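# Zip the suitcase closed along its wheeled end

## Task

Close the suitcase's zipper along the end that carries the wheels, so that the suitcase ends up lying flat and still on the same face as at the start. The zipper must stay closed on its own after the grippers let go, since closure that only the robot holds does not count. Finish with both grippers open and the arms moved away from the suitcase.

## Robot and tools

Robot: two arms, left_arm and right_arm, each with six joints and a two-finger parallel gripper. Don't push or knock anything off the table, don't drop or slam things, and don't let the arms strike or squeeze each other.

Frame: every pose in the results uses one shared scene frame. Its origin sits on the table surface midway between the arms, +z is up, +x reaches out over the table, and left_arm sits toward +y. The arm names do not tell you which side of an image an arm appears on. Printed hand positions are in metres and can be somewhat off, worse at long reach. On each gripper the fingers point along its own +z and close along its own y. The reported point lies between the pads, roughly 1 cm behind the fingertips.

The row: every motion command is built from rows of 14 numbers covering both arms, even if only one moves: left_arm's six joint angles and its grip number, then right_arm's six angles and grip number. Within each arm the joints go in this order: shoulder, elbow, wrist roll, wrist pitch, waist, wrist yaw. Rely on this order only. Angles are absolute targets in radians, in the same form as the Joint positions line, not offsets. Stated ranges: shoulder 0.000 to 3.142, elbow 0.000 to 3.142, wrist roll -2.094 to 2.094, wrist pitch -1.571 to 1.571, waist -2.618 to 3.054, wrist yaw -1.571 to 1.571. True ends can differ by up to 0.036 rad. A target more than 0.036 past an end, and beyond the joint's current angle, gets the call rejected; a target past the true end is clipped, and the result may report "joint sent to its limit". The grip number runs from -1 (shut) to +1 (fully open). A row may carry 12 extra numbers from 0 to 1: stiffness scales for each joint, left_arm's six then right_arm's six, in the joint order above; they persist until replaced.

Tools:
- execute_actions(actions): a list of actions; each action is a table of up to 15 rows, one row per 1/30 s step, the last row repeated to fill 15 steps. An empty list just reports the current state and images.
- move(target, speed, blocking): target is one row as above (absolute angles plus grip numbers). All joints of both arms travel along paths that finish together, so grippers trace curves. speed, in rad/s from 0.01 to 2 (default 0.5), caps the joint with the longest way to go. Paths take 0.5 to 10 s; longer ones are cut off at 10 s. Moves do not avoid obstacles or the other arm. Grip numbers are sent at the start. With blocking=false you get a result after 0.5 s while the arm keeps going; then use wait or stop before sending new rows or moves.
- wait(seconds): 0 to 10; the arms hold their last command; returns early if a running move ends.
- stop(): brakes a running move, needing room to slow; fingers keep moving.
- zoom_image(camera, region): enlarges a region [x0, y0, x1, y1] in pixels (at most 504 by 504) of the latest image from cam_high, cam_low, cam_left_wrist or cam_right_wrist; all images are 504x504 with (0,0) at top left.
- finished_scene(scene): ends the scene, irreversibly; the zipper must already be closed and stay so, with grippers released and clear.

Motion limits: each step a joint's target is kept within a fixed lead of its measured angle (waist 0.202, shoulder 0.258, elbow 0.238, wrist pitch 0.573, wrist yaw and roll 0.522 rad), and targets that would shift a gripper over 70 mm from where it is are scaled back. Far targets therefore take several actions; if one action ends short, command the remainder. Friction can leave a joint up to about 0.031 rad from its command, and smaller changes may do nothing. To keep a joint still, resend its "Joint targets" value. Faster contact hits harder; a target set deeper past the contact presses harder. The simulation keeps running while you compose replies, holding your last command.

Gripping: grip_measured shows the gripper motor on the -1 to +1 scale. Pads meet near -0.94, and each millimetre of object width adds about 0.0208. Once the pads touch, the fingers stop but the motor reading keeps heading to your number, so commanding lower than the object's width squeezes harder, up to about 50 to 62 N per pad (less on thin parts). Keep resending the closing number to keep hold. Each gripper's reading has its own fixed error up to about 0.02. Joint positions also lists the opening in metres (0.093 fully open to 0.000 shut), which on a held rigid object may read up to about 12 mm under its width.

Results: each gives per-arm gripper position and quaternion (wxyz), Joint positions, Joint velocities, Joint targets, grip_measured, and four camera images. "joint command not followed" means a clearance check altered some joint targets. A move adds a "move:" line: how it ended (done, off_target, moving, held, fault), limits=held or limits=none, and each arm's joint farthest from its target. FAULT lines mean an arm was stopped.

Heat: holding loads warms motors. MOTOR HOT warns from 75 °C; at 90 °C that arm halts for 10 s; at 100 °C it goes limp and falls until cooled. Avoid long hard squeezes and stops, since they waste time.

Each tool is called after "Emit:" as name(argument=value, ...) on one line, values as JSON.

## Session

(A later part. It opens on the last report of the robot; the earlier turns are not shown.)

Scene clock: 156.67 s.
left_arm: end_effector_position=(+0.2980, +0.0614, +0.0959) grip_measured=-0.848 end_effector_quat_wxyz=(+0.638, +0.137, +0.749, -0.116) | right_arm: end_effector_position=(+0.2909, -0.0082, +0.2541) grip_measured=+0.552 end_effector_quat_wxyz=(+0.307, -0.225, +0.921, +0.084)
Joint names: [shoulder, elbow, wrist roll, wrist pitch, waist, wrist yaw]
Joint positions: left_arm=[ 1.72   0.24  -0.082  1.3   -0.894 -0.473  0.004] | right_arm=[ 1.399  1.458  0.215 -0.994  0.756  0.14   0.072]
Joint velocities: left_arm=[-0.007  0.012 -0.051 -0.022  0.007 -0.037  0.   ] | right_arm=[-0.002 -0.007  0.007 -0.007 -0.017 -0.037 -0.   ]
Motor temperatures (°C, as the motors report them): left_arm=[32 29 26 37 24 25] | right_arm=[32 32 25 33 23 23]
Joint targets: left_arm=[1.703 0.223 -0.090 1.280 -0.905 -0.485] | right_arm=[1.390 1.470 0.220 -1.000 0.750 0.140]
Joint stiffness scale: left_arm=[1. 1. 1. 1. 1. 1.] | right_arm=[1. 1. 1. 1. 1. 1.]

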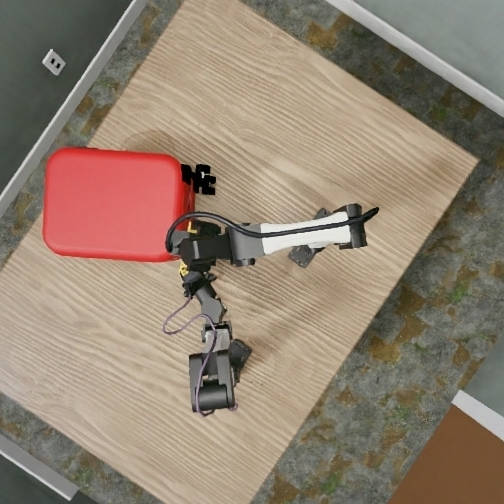

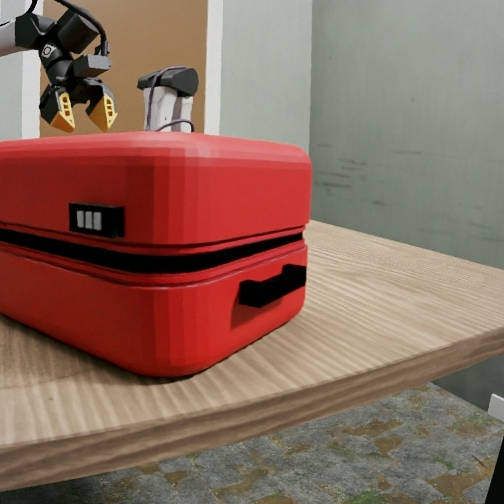

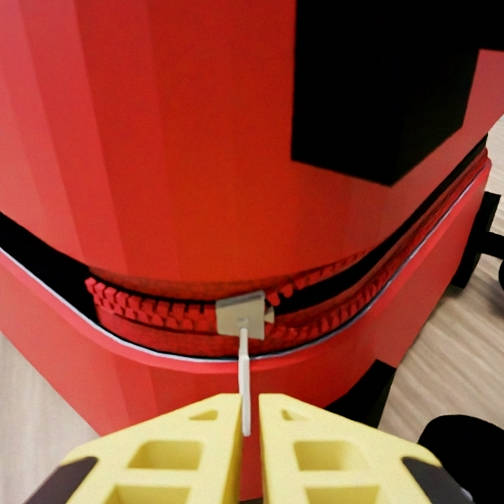

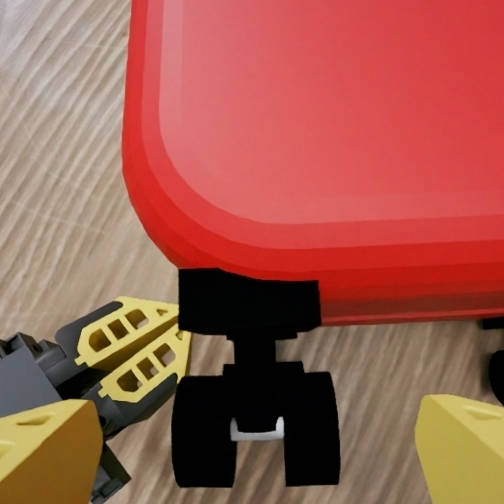

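Emit:
zoom_image(camera="cam_left_wrist", region=[190, 280, 310, 460])

Emit:
zoom_image(camera="cam_right_wrist", region=[100, 260, 240, 400])

Region (190, 280, 310, 460) of cam_left_wrist's 504x504 image, scaled by 2.800, with more detail than that image has.

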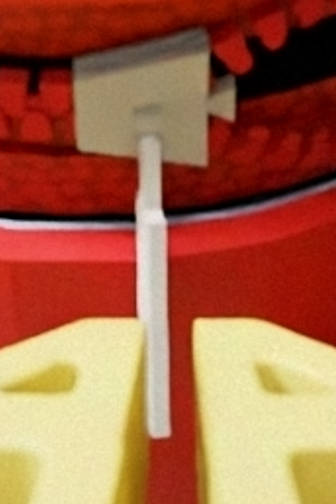

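Region (100, 260, 240, 400) of cam_right_wrist's 504x504 image, scaled by 3.600, with more detail than that image has.

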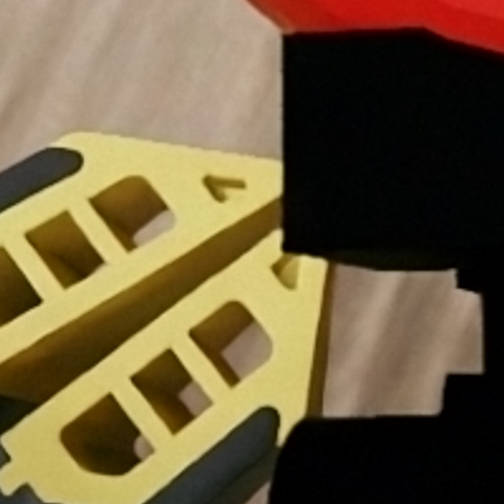

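Emit:
execute_actions(actions=[[[1.805,0.255,-0.082,1.365,-0.878,-0.468,-0.72,1.39,1.47,0.22,-1.0,0.75,0.14,0.55]],[[1.82,0.275,-0.082,1.365,-0.86,-0.455,-0.72,1.39,1.47,0.22,-1.0,0.75,0.14,0.55]]])

Scene clock: 158.43 s.
left_arm: end_effector_position=(+0.3065, +0.0628, +0.0857) grip_measured=-0.722 end_effector_quat_wxyz=(+0.636, +0.133, +0.752, -0.110) | right_arm: end_effector_position=(+0.2909, -0.0082, +0.2541) grip_measured=+0.552 end_effector_quat_wxyz=(+0.307, -0.225, +0.921, +0.084)
Joint names: [shoulder, elbow, wrist roll, wrist pitch, waist, wrist yaw]
Joint positions: left_arm=[ 1.798  0.26  -0.082  1.349 -0.871 -0.466  0.011] | right_arm=[ 1.399  1.458  0.215 -0.994  0.756  0.14   0.072]
Joint velocities: left_arm=[ 0.012 -0.007 -0.051  0.022 -0.012 -0.051 -0.001] | right_arm=[-0.012 -0.022  0.007  0.051 -0.002 -0.037  0.   ]
Motor temperatures (°C, as the motors report them): left_arm=[32 29 26 38 24 25] | right_arm=[32 32 25 33 23 23]
Joint targets: left_arm=[1.820 0.275 -0.082 1.365 -0.860 -0.455] | right_arm=[1.390 1.470 0.220 -1.000 0.750 0.140]
Joint stiffness scale: left_arm=[1. 1. 1. 1. 1. 1.] | right_arm=[1. 1. 1. 1. 1. 1.]

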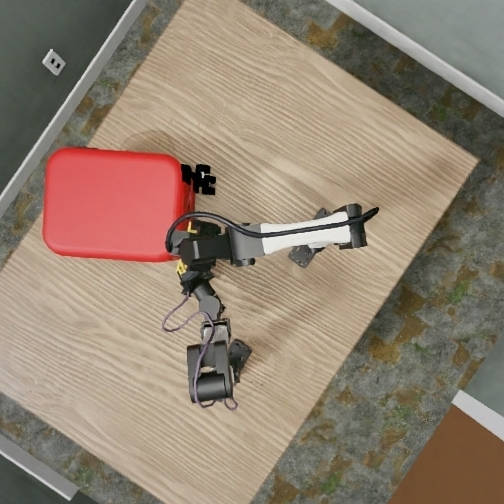

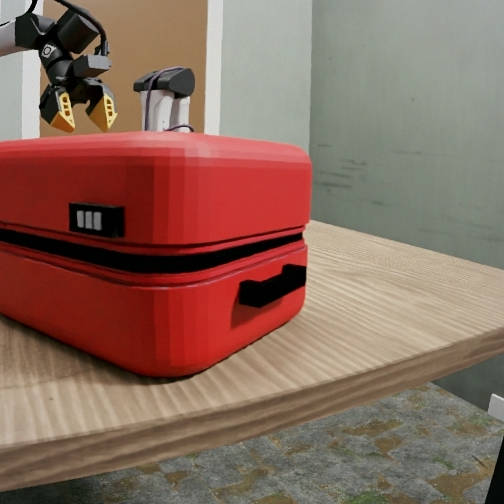

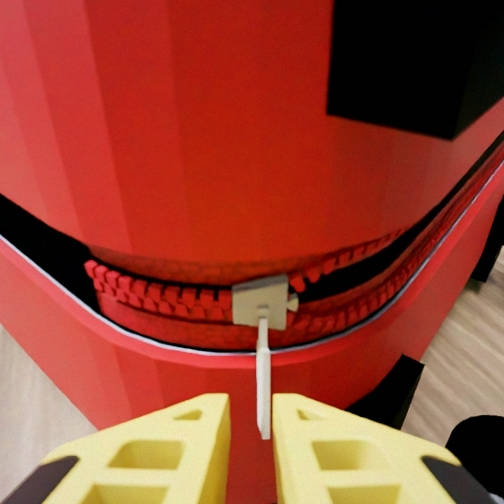

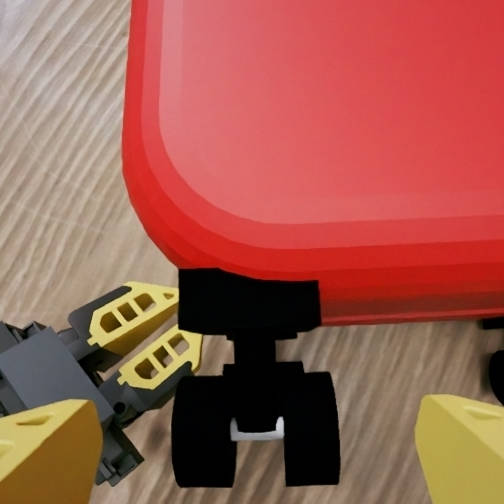

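Emit:
execute_actions(actions=[[[1.82,0.275,-0.082,1.36,-0.86,-0.438,-0.72,1.39,1.47,0.22,-1.0,0.75,0.14,0.55]],[[1.837,0.299,-0.082,1.34,-0.844,-0.42,-0.72,1.39,1.47,0.22,-1.0,0.75,0.14,0.55]]])

Scene clock: 159.70 s.
left_arm: end_effector_position=(+0.3122, +0.0576, +0.0861) grip_measured=-0.722 end_effector_quat_wxyz=(+0.635, +0.137, +0.751, -0.119) | right_arm: end_effector_position=(+0.2909, -0.0082, +0.2541) grip_measured=+0.552 end_effector_quat_wxyz=(+0.307, -0.225, +0.921, +0.084)
Joint names: [shoulder, elbow, wrist roll, wrist pitch, waist, wrist yaw]
Joint positions: left_arm=[ 1.815  0.284 -0.082  1.349 -0.856 -0.432  0.011] | right_arm=[ 1.399  1.458  0.215 -0.994  0.756  0.14   0.072]
Joint velocities: left_arm=[-0.027  0.012  0.051 -0.037 -0.012  0.007 -0.   ] | right_arm=[-0.007  0.002  0.022  0.007  0.007  0.007 -0.   ]
Motor temperatures (°C, as the motors report them): left_arm=[32 29 26 38 24 25] | right_arm=[32 32 25 33 23 23]
Joint targets: left_arm=[1.837 0.299 -0.082 1.340 -0.844 -0.420] | right_arm=[1.390 1.470 0.220 -1.000 0.750 0.140]
Joint stiffness scale: left_arm=[1. 1. 1. 1. 1. 1.] | right_arm=[1. 1. 1. 1. 1. 1.]

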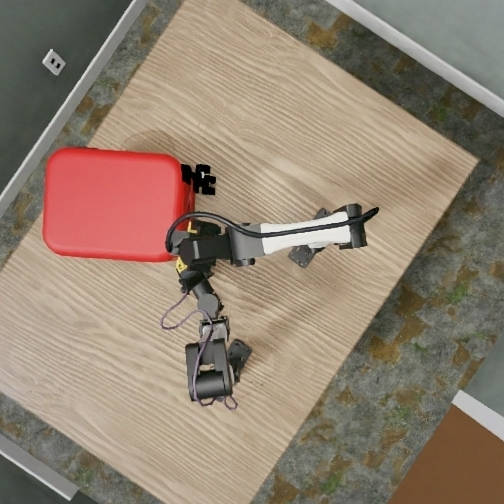

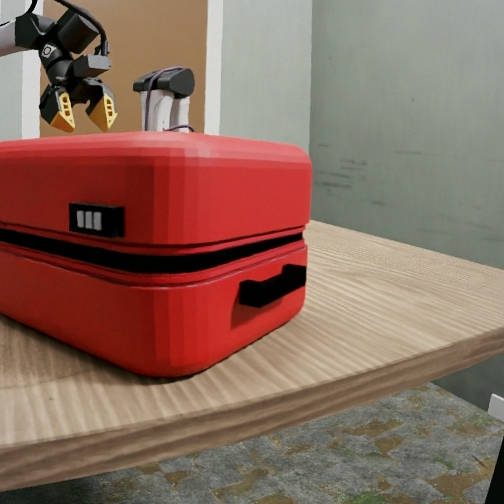

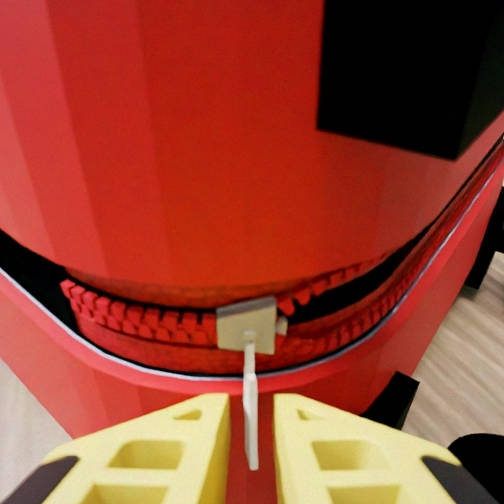

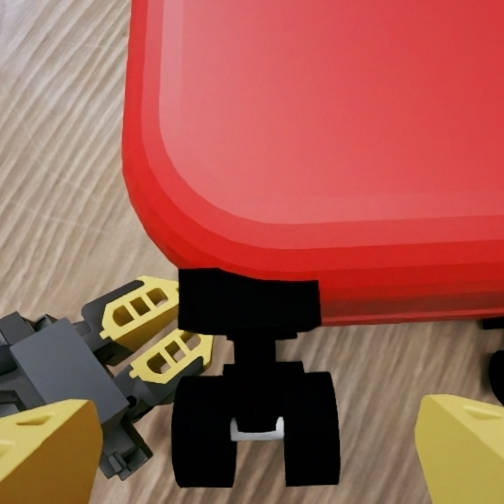

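Centered. Close.

Emit:
execute_actions(actions=[[[1.837,0.299,-0.082,1.34,-0.844,-0.42,-0.85,1.39,1.47,0.22,-1.0,0.75,0.14,0.55]],[[1.837,0.299,-0.082,1.34,-0.844,-0.42,-0.95,1.39,1.47,0.22,-1.0,0.75,0.14,0.55]]])

Scene clock: 161.57 s.
left_arm: end_effector_position=(+0.3123, +0.0578, +0.0860) grip_measured=-0.943 end_effector_quat_wxyz=(+0.635, +0.137, +0.751, -0.119) | right_arm: end_effector_position=(+0.2909, -0.0082, +0.2541) grip_measured=+0.552 end_effector_quat_wxyz=(+0.307, -0.225, +0.921, +0.084)
Joint names: [shoulder, elbow, wrist roll, wrist pitch, waist, wrist yaw]
Joint positions: left_arm=[ 1.815  0.284 -0.082  1.349 -0.855 -0.431  0.   ] | right_arm=[ 1.399  1.458  0.215 -0.994  0.756  0.14   0.072]
Joint velocities: left_arm=[-0.007 -0.017  0.022  0.007 -0.007  0.037  0.   ] | right_arm=[-0.002  0.012 -0.022 -0.037 -0.012  0.022  0.   ]
Motor temperatures (°C, as the motors report them): left_arm=[32 29 26 38 24 25] | right_arm=[32 33 25 34 23 23]
Joint targets: left_arm=[1.837 0.299 -0.082 1.340 -0.844 -0.420] | right_arm=[1.390 1.470 0.220 -1.000 0.750 0.140]
Joint stiffness scale: left_arm=[1. 1. 1. 1. 1. 1.] | right_arm=[1. 1. 1. 1. 1. 1.]

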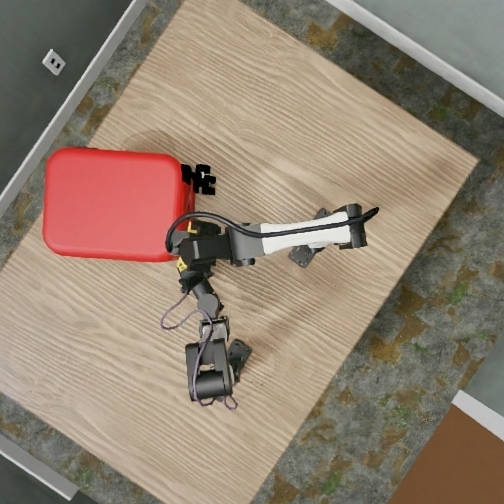

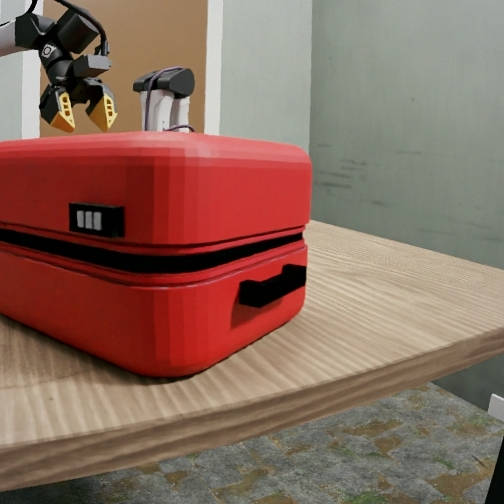

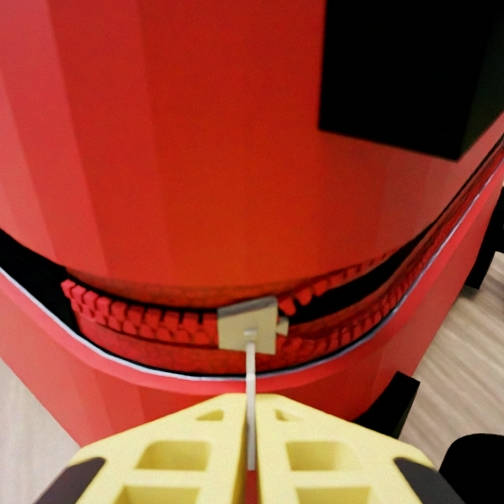

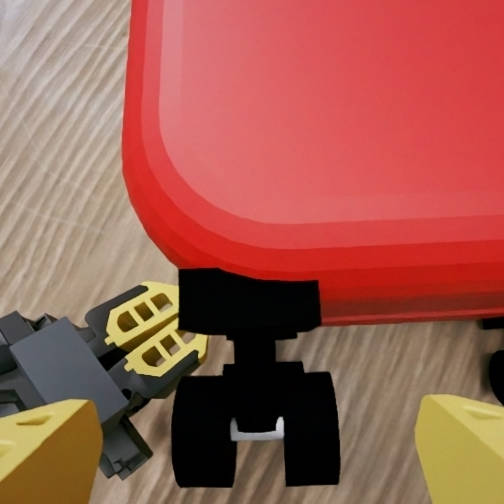

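Emit:
execute_actions(actions=[[[1.765,0.257,-0.085,1.325,-0.877,-0.451,-0.95,1.39,1.47,0.22,-1.0,0.75,0.14,0.55]],[[1.724,0.246,-0.085,1.287,-0.887,-0.459,-0.95,1.39,1.47,0.22,-1.0,0.75,0.14,0.55]]])

Scene clock: 163.17 s.
left_arm: end_effector_position=(+0.3060, +0.0609, +0.0894) grip_measured=-0.943 end_effector_quat_wxyz=(+0.631, +0.139, +0.755, -0.113) | right_arm: end_effector_position=(+0.2909, -0.0082, +0.2541) grip_measured=+0.552 end_effector_quat_wxyz=(+0.307, -0.225, +0.921, +0.084)
Joint names: [shoulder, elbow, wrist roll, wrist pitch, waist, wrist yaw]
Joint positions: left_arm=[ 1.752  0.266 -0.082  1.286 -0.869 -0.45   0.   ] | right_arm=[ 1.399  1.458  0.215 -0.994  0.756  0.14   0.072]
Joint velocities: left_arm=[ 0.002 -0.007 -0.022  0.007 -0.012 -0.051  0.   ] | right_arm=[-0.002 -0.017  0.037 -0.066  0.012 -0.007  0.001]
Motor temperatures (°C, as the motors report them): left_arm=[32 29 26 38 24 24] | right_arm=[32 33 25 34 23 23]
Joint targets: left_arm=[1.724 0.246 -0.085 1.287 -0.887 -0.459] | right_arm=[1.390 1.470 0.220 -1.000 0.750 0.140]
Joint stiffness scale: left_arm=[1. 1. 1. 1. 1. 1.] | right_arm=[1. 1. 1. 1. 1. 1.]

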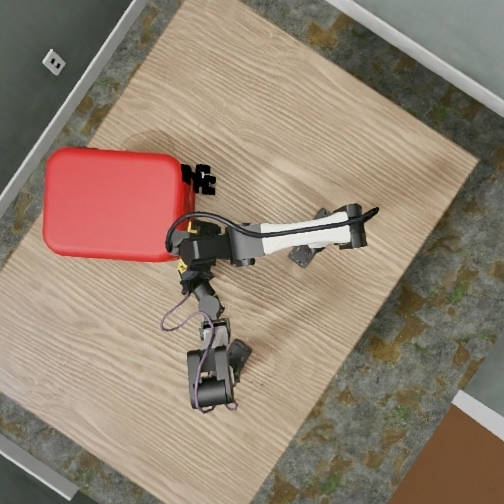

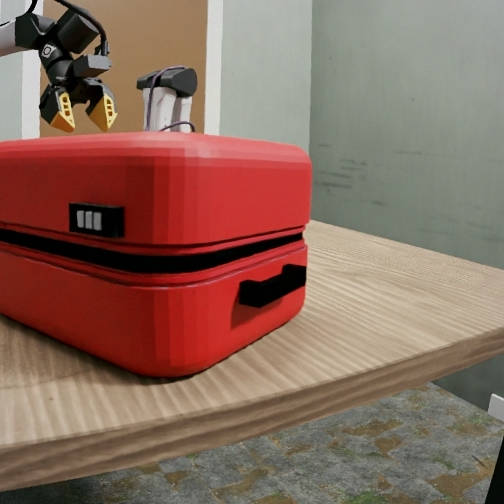

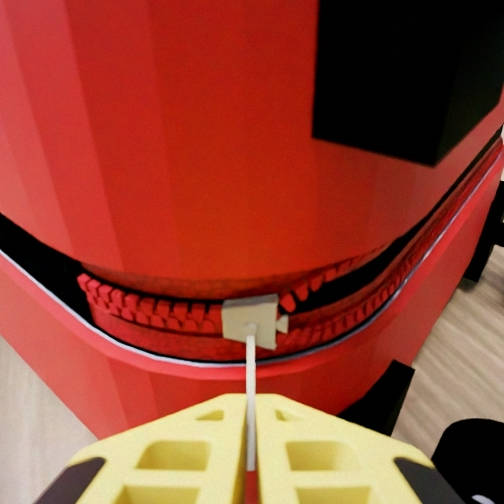

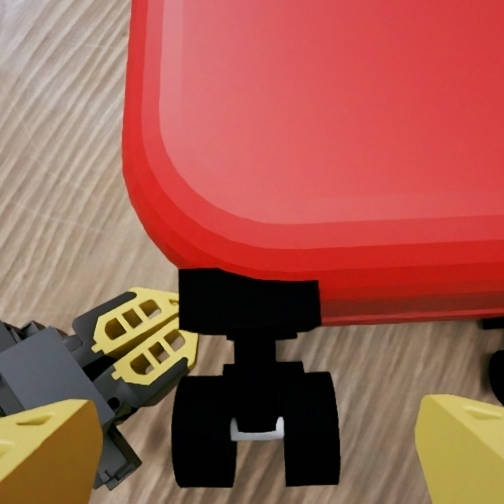

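Swivelling works. Continue.

Emit:
execute_actions(actions=[[[1.685,0.242,-0.085,1.27,-0.893,-0.464,-0.95,1.39,1.47,0.22,-1.0,0.75,0.14,0.55]],[[1.648,0.24,-0.085,1.24,-0.9,-0.469,-0.95,1.39,1.47,0.22,-1.0,0.75,0.14,0.55]],[[1.615,0.24,-0.085,1.2,-0.903,-0.472,-0.95,1.39,1.47,0.22,-1.0,0.75,0.14,0.55]]])

Scene clock: 164.80 s.
left_arm: end_effector_position=(+0.2996, +0.0633, +0.0998) grip_measured=-0.943 end_effector_quat_wxyz=(+0.629, +0.141, +0.757, -0.109) | right_arm: end_effector_position=(+0.2909, -0.0082, +0.2541) grip_measured=+0.552 end_effector_quat_wxyz=(+0.307, -0.225, +0.921, +0.084)
Joint names: [shoulder, elbow, wrist roll, wrist pitch, waist, wrist yaw]
Joint positions: left_arm=[ 1.646  0.254 -0.082  1.183 -0.885 -0.468  0.   ] | right_arm=[ 1.399  1.458  0.215 -0.994  0.756  0.14   0.072]
Joint velocities: left_arm=[ 0.002 -0.007 -0.051 -0.066 -0.002 -0.037  0.   ] | right_arm=[ 0.027 -0.002 -0.007  0.022  0.012 -0.051  0.   ]
Motor temperatures (°C, as the motors report them): left_arm=[32 29 26 38 24 24] | right_arm=[32 33 25 34 23 23]
Joint targets: left_arm=[1.615 0.240 -0.085 1.200 -0.903 -0.472] | right_arm=[1.390 1.470 0.220 -1.000 0.750 0.140]
Joint stiffness scale: left_arm=[1. 1. 1. 1. 1. 1.] | right_arm=[1. 1. 1. 1. 1. 1.]

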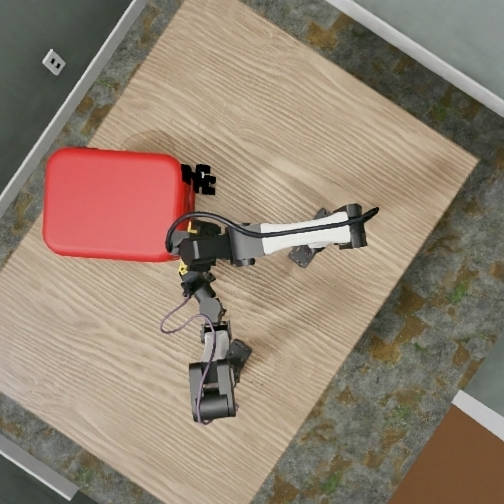

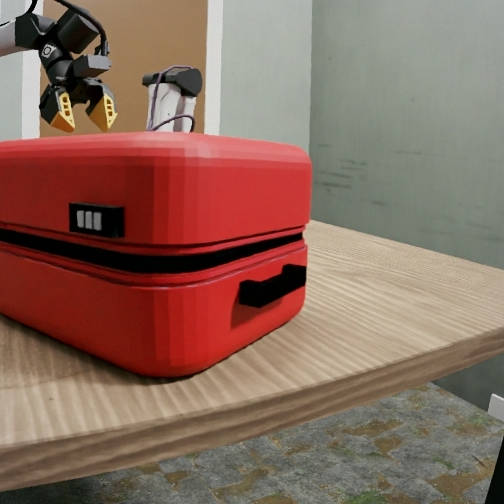

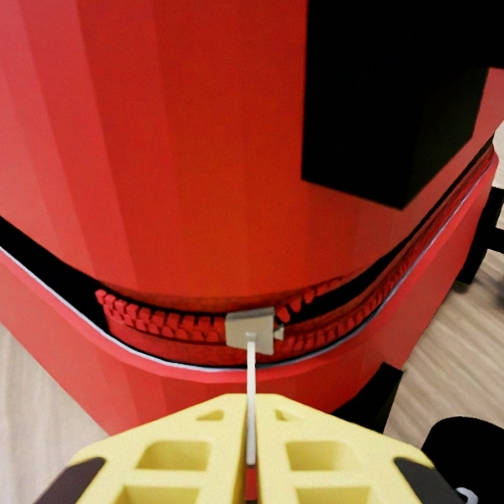

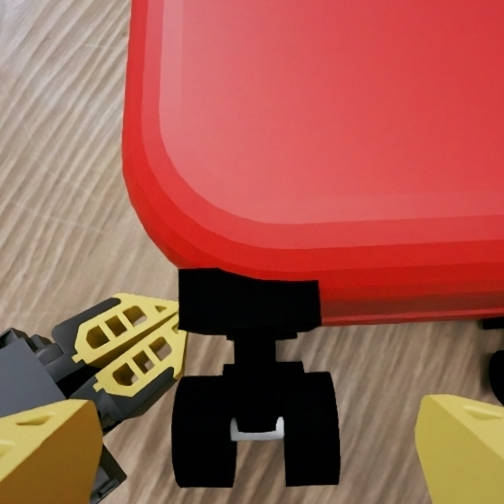

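Emit:
execute_actions(actions=[[[1.66,0.26,-0.09,1.2,-0.9,-0.48,-1,1.39,1.47,0.22,-1.0,0.75,0.14,0.55]],[[1.69,0.275,-0.45,1.235,-0.925,-0.51,-1,1.39,1.47,0.22,-1.0,0.75,0.14,0.55]],[[1.72,0.288,-0.9,1.265,-0.954,-0.546,-1,1.39,1.47,0.22,-1.0,0.75,0.14,0.7]],[[1.735,0.305,-1.3,1.28,-0.98,-0.6,-1,1.41,1.42,0.22,-0.98,0.75,0.14,0.75]],[[1.747,0.319,-1.67,1.288,-1.001,-0.644,-1,1.44,1.37,0.22,-0.92,0.75,0.14,0.75]]])

Scene clock: 168.07 s.
left_arm: end_effector_position=(+0.2980, +0.0513, +0.1073) grip_measured=-0.975 end_effector_quat_wxyz=(+0.405, -0.448, +0.603, -0.522) | right_arm: end_effector_position=(+0.2955, -0.0040, +0.2215) grip_measured=+0.748 end_effector_quat_wxyz=(+0.287, -0.228, +0.927, +0.073)
Joint names: [shoulder, elbow, wrist roll, wrist pitch, waist, wrist yaw]
Joint positions: left_arm=[ 1.727  0.303 -1.647  1.263 -0.981 -0.651  0.   ] | right_arm=[ 1.433  1.38   0.215 -0.93   0.756  0.14   0.081]
Joint velocities: left_arm=[-0.007  0.002 -0.168  0.037  0.007 -0.007  0.   ] | right_arm=[-0.012  0.002 -0.095 -0.051  0.022 -0.022  0.001]
Motor temperatures (°C, as the motors report them): left_arm=[32 29 26 39 24 24] | right_arm=[32 33 25 34 23 23]
Joint targets: left_arm=[1.747 0.319 -1.670 1.288 -1.001 -0.644] | right_arm=[1.440 1.370 0.220 -0.920 0.750 0.140]
Joint stiffness scale: left_arm=[1. 1. 1. 1. 1. 1.] | right_arm=[1. 1. 1. 1. 1. 1.]

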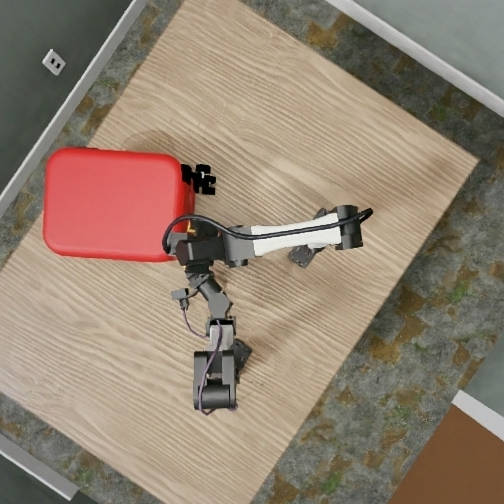

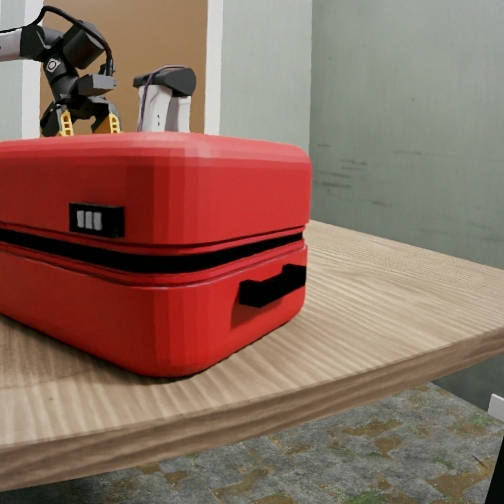

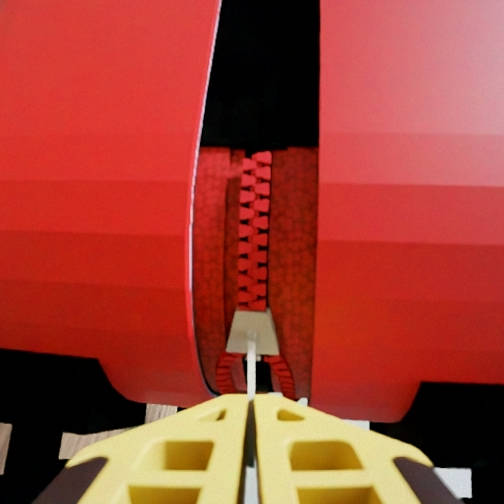

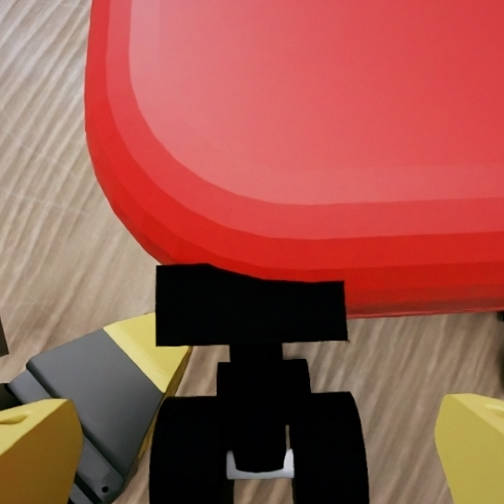

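Emit:
execute_actions(actions=[[[1.747,0.319,-1.67,1.288,-0.995,-0.65,-1,1.49,1.33,0.22,-0.85,0.75,0.14,0.75]],[[1.747,0.319,-1.67,1.288,-0.995,-0.65,-1,1.53,1.29,0.22,-0.785,0.75,0.14,0.7]]])

Scene clock: 169.30 s.
left_arm: end_effector_position=(+0.2981, +0.0513, +0.1075) grip_measured=-0.975 end_effector_quat_wxyz=(+0.402, -0.452, +0.599, -0.525) | right_arm: end_effector_position=(+0.3105, +0.0097, +0.1767) grip_measured=+0.702 end_effector_quat_wxyz=(+0.272, -0.231, +0.932, +0.065)
Joint names: [shoulder, elbow, wrist roll, wrist pitch, waist, wrist yaw]
Joint positions: left_arm=[ 1.727  0.303 -1.661  1.263 -0.981 -0.652  0.   ] | right_arm=[ 1.523  1.301  0.215 -0.799  0.756  0.14   0.079]
Joint velocities: left_arm=[ 0.002 -0.012 -0.037 -0.022  0.002  0.051  0.   ] | right_arm=[-0.002  0.007  0.007  0.022 -0.002 -0.037  0.001]
Motor temperatures (°C, as the motors report them): left_arm=[32 29 26 39 24 24] | right_arm=[32 33 25 34 23 23]
Joint targets: left_arm=[1.747 0.319 -1.670 1.288 -0.995 -0.650] | right_arm=[1.530 1.290 0.220 -0.785 0.750 0.140]
Joint stiffness scale: left_arm=[1. 1. 1. 1. 1. 1.] | right_arm=[1. 1. 1. 1. 1. 1.]

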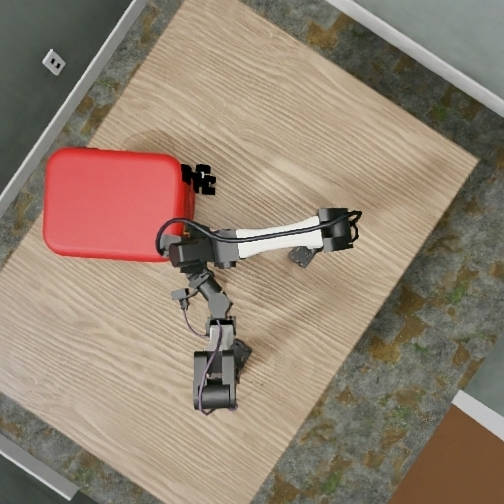

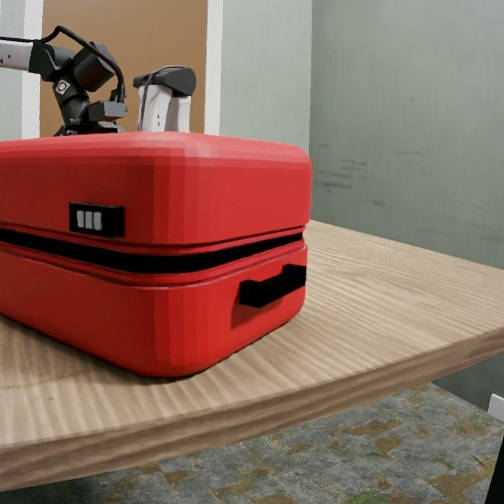

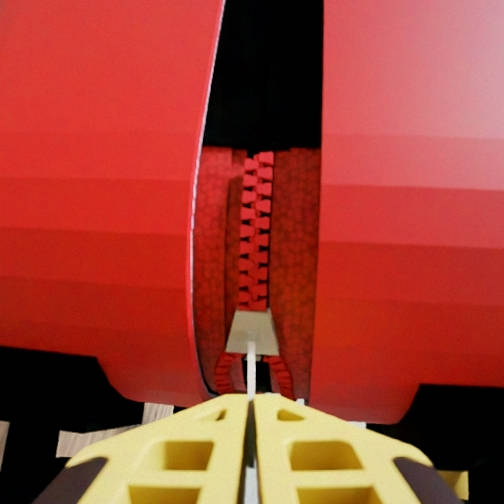

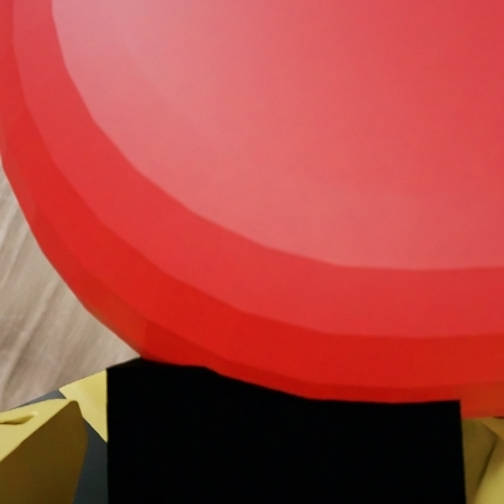

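Emit:
execute_actions(actions=[[[1.747,0.319,-1.67,1.288,-0.995,-0.65,-1,1.53,1.30,0.22,-0.795,0.73,0.14,0.5]],[[1.747,0.319,-1.67,1.288,-0.995,-0.65,-1,1.54,1.30,0.22,-0.795,0.733,0.14,0.2]],[[1.747,0.319,-1.67,1.288,-0.995,-0.65,-1,1.57,1.27,0.22,-0.80,0.74,0.14,-0.05]]])

Scene clock: 171.00 s.
left_arm: end_effector_position=(+0.2981, +0.0513, +0.1075) grip_measured=-0.975 end_effector_quat_wxyz=(+0.402, -0.452, +0.599, -0.525) | right_arm: end_effector_position=(+0.3133, +0.0052, +0.1747) grip_measured=-0.030 end_effector_quat_wxyz=(+0.269, -0.223, +0.935, +0.063)
Joint names: [shoulder, elbow, wrist roll, wrist pitch, waist, wrist yaw]
Joint positions: left_arm=[ 1.727  0.303 -1.661  1.263 -0.981 -0.652  0.   ] | right_arm=[ 1.526  1.3    0.219 -0.802  0.742  0.138  0.044]
Joint velocities: left_arm=[0.002 0.002 0.051 0.022 0.012 0.022 0.   ] | right_arm=[-0.007  0.027  0.007  0.051 -0.007 -0.051  0.002]
Motor temperatures (°C, as the motors report them): left_arm=[32 29 26 39 24 24] | right_arm=[32 33 25 34 23 23]
Joint targets: left_arm=[1.747 0.319 -1.670 1.288 -0.995 -0.650] | right_arm=[1.570 1.270 0.220 -0.800 0.740 0.140]
Joint stiffness scale: left_arm=[1. 1. 1. 1. 1. 1.] | right_arm=[1. 1. 1. 1. 1. 1.]

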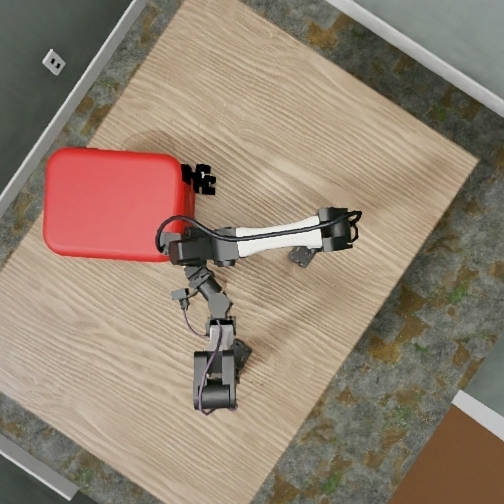

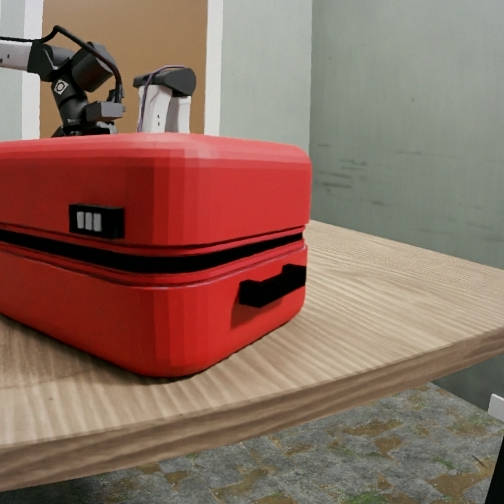

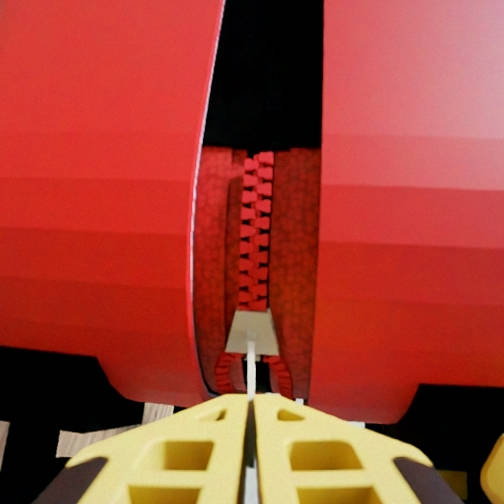

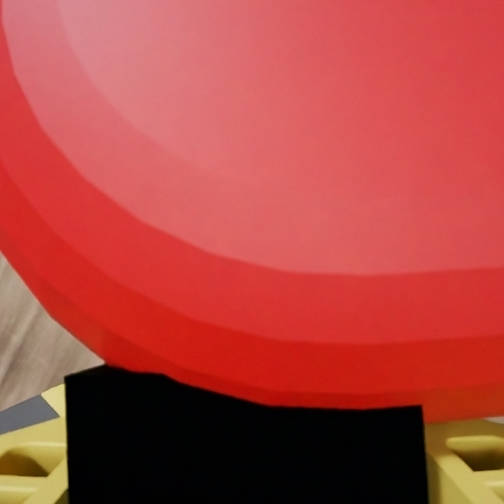

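Emit:
execute_actions(actions=[[[1.78,0.355,-1.672,1.29,-1.035,-0.64,-1,1.58,1.26,0.22,-0.80,0.75,0.12,-0.05]],[[1.815,0.388,-1.672,1.305,-1.078,-0.66,-1,1.59,1.25,0.22,-0.80,0.76,0.10,-0.05]]])

Scene clock: 172.87 s.
left_arm: end_effector_position=(+0.3005, +0.0427, +0.1071) grip_measured=-0.975 end_effector_quat_wxyz=(+0.426, -0.466, +0.581, -0.514) | right_arm: end_effector_position=(+0.3131, +0.0054, +0.1741) grip_measured=-0.030 end_effector_quat_wxyz=(+0.268, -0.223, +0.935, +0.063)
Joint names: [shoulder, elbow, wrist roll, wrist pitch, waist, wrist yaw]
Joint positions: left_arm=[ 1.794  0.362 -1.663  1.279 -1.032 -0.771  0.   ] | right_arm=[ 1.527  1.3    0.219 -0.802  0.742  0.137  0.044]
Joint velocities: left_arm=[ 0.007 -0.002  0.007 -0.051  0.007  0.022  0.   ] | right_arm=[ 0.012 -0.007 -0.022 -0.051  0.007 -0.081  0.   ]
Motor temperatures (°C, as the motors report them): left_arm=[32 29 26 39 24 24] | right_arm=[32 33 25 34 23 23]
Joint targets: left_arm=[1.815 0.388 -1.672 1.305 -1.078 -0.660] | right_arm=[1.590 1.250 0.220 -0.800 0.760 0.100]
Joint stiffness scale: left_arm=[1. 1. 1. 1. 1. 1.] | right_arm=[1. 1. 1. 1. 1. 1.]

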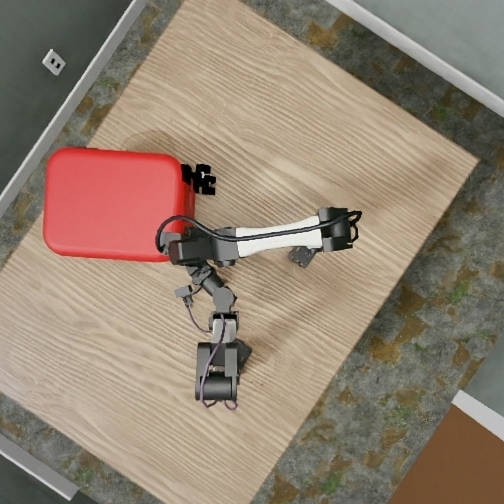

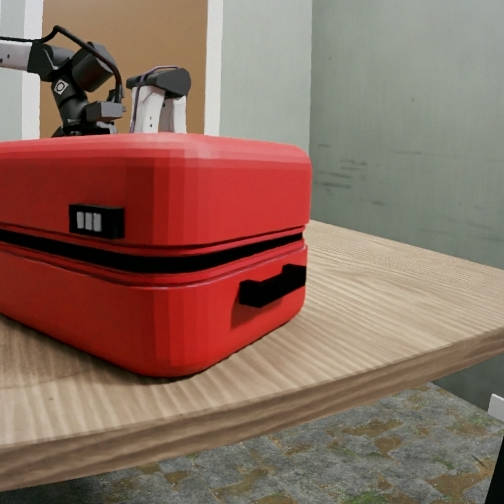

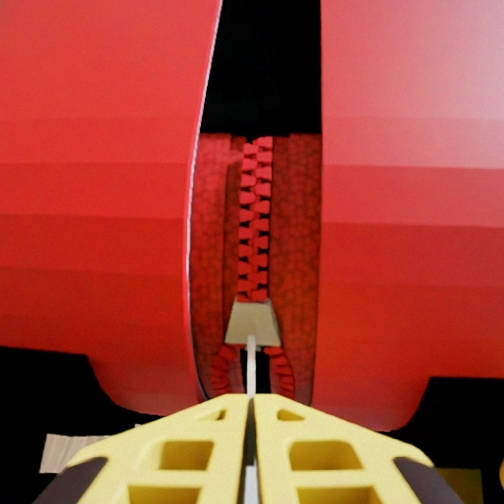

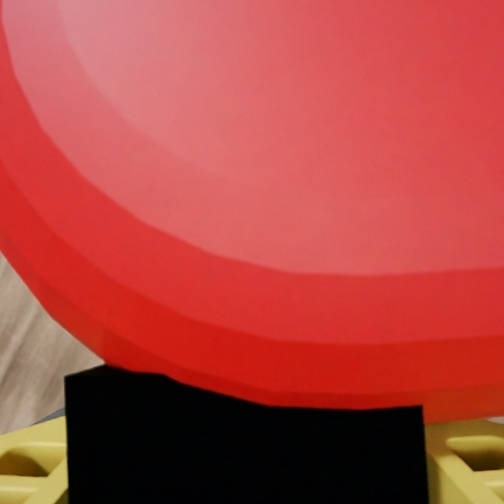

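Emit:
execute_actions(actions=[[[1.81,0.375,-1.672,1.295,-1.09,-0.63,-1,1.59,1.25,0.22,-0.80,0.76,0.10,-0.05]],[[1.81,0.375,-1.672,1.295,-1.102,-0.60,-1,1.60,1.25,0.22,-0.79,0.765,0.09,-0.05]]])

Scene clock: 174.27 s.
left_arm: end_effector_position=(+0.2995, +0.0417, +0.1072) grip_measured=-0.975 end_effector_quat_wxyz=(+0.425, -0.465, +0.581, -0.515) | right_arm: end_effector_position=(+0.3130, +0.0056, +0.1738) grip_measured=-0.030 end_effector_quat_wxyz=(+0.267, -0.224, +0.935, +0.063)
Joint names: [shoulder, elbow, wrist roll, wrist pitch, waist, wrist yaw]
Joint positions: left_arm=[ 1.794  0.362 -1.663  1.279 -1.036 -0.773  0.   ] | right_arm=[ 1.528  1.3    0.219 -0.802  0.743  0.137  0.044]
Joint velocities: left_arm=[-0.002 -0.012  0.066  0.007  0.002  0.037  0.   ] | right_arm=[-0.012 -0.007 -0.022  0.051  0.002 -0.022  0.   ]
Motor temperatures (°C, as the motors report them): left_arm=[32 29 26 39 24 25] | right_arm=[31 33 25 34 23 23]
Joint targets: left_arm=[1.810 0.375 -1.672 1.295 -1.102 -0.600] | right_arm=[1.600 1.250 0.220 -0.790 0.765 0.090]
Joint stiffness scale: left_arm=[1. 1. 1. 1. 1. 1.] | right_arm=[1. 1. 1. 1. 1. 1.]

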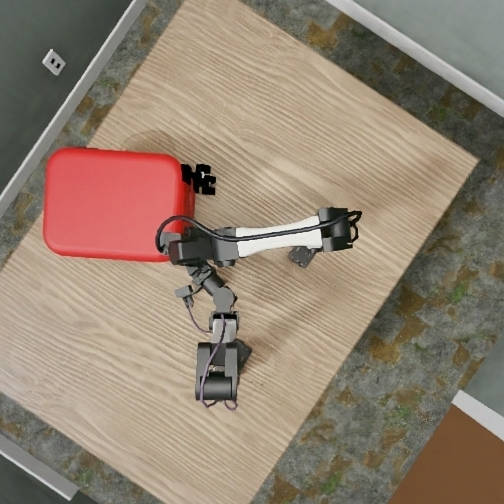

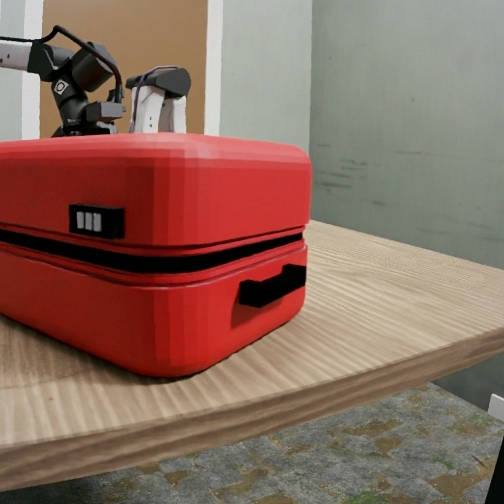

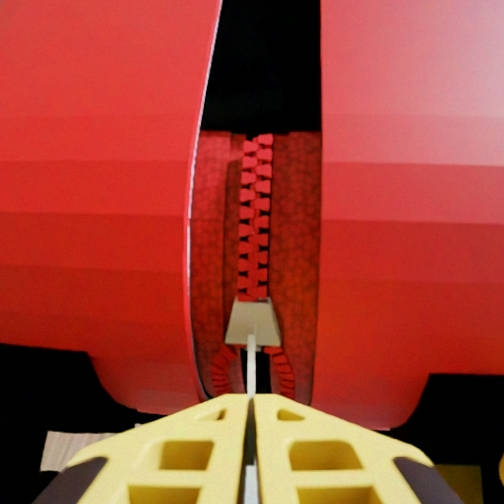

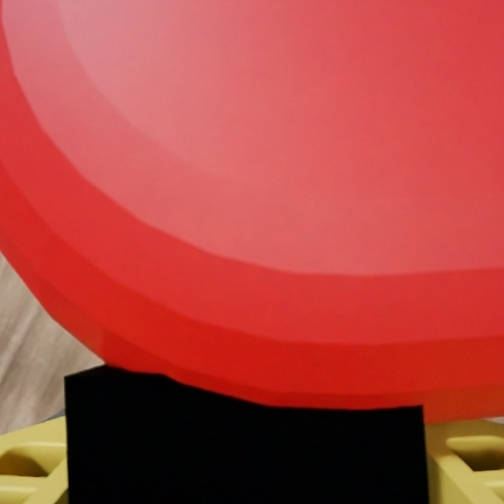

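Emit:
execute_actions(actions=[[[1.81,0.375,-1.672,1.295,-1.09,-0.63,-1,1.61,1.24,0.32,-0.79,0.75,0.0,-0.2]],[[1.81,0.375,-1.672,1.295,-1.09,-0.63,-1,1.62,1.23,0.40,-0.79,0.745,-0.1,-0.2]]])

Scene clock: 176.07 s.
left_arm: end_effector_position=(+0.2984, +0.0408, +0.1072) grip_measured=-0.975 end_effector_quat_wxyz=(+0.425, -0.465, +0.581, -0.515) | right_arm: end_effector_position=(+0.3117, +0.0102, +0.1716) grip_measured=-0.030 end_effector_quat_wxyz=(+0.257, -0.200, +0.942, +0.087)
Joint names: [shoulder, elbow, wrist roll, wrist pitch, waist, wrist yaw]
Joint positions: left_arm=[ 1.794  0.362 -1.663  1.279 -1.041 -0.777  0.   ] | right_arm=[ 1.534  1.3    0.275 -0.795  0.736  0.096  0.044]
Joint velocities: left_arm=[-0.002 -0.012 -0.007  0.051  0.017 -0.007  0.   ] | right_arm=[ 0.012  0.012  0.022 -0.051  0.007 -0.007 -0.   ]
Motor temperatures (°C, as the motors report them): left_arm=[32 29 26 39 24 25] | right_arm=[31 33 25 34 23 23]
Joint targets: left_arm=[1.810 0.375 -1.672 1.295 -1.090 -0.630] | right_arm=[1.620 1.230 0.400 -0.790 0.745 -0.100]
Joint stiffness scale: left_arm=[1. 1. 1. 1. 1. 1.] | right_arm=[1. 1. 1. 1. 1. 1.]

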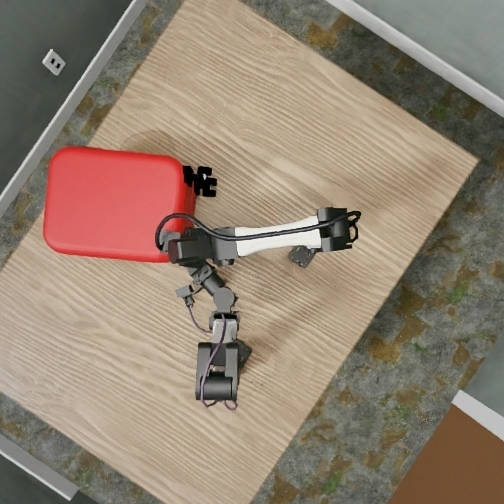

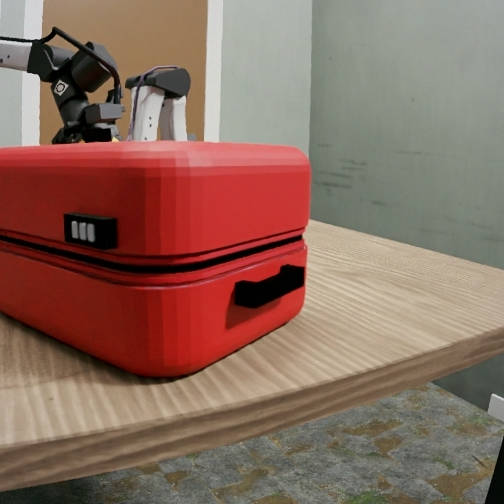

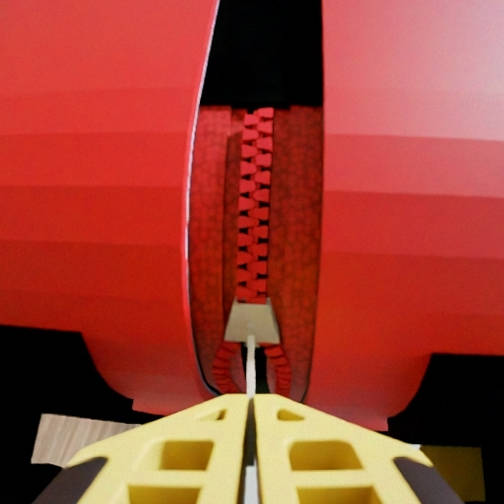

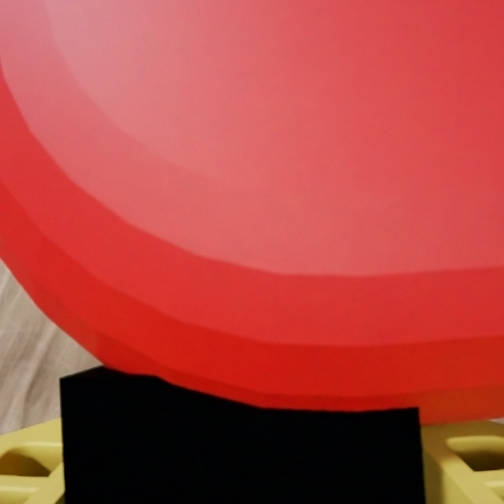

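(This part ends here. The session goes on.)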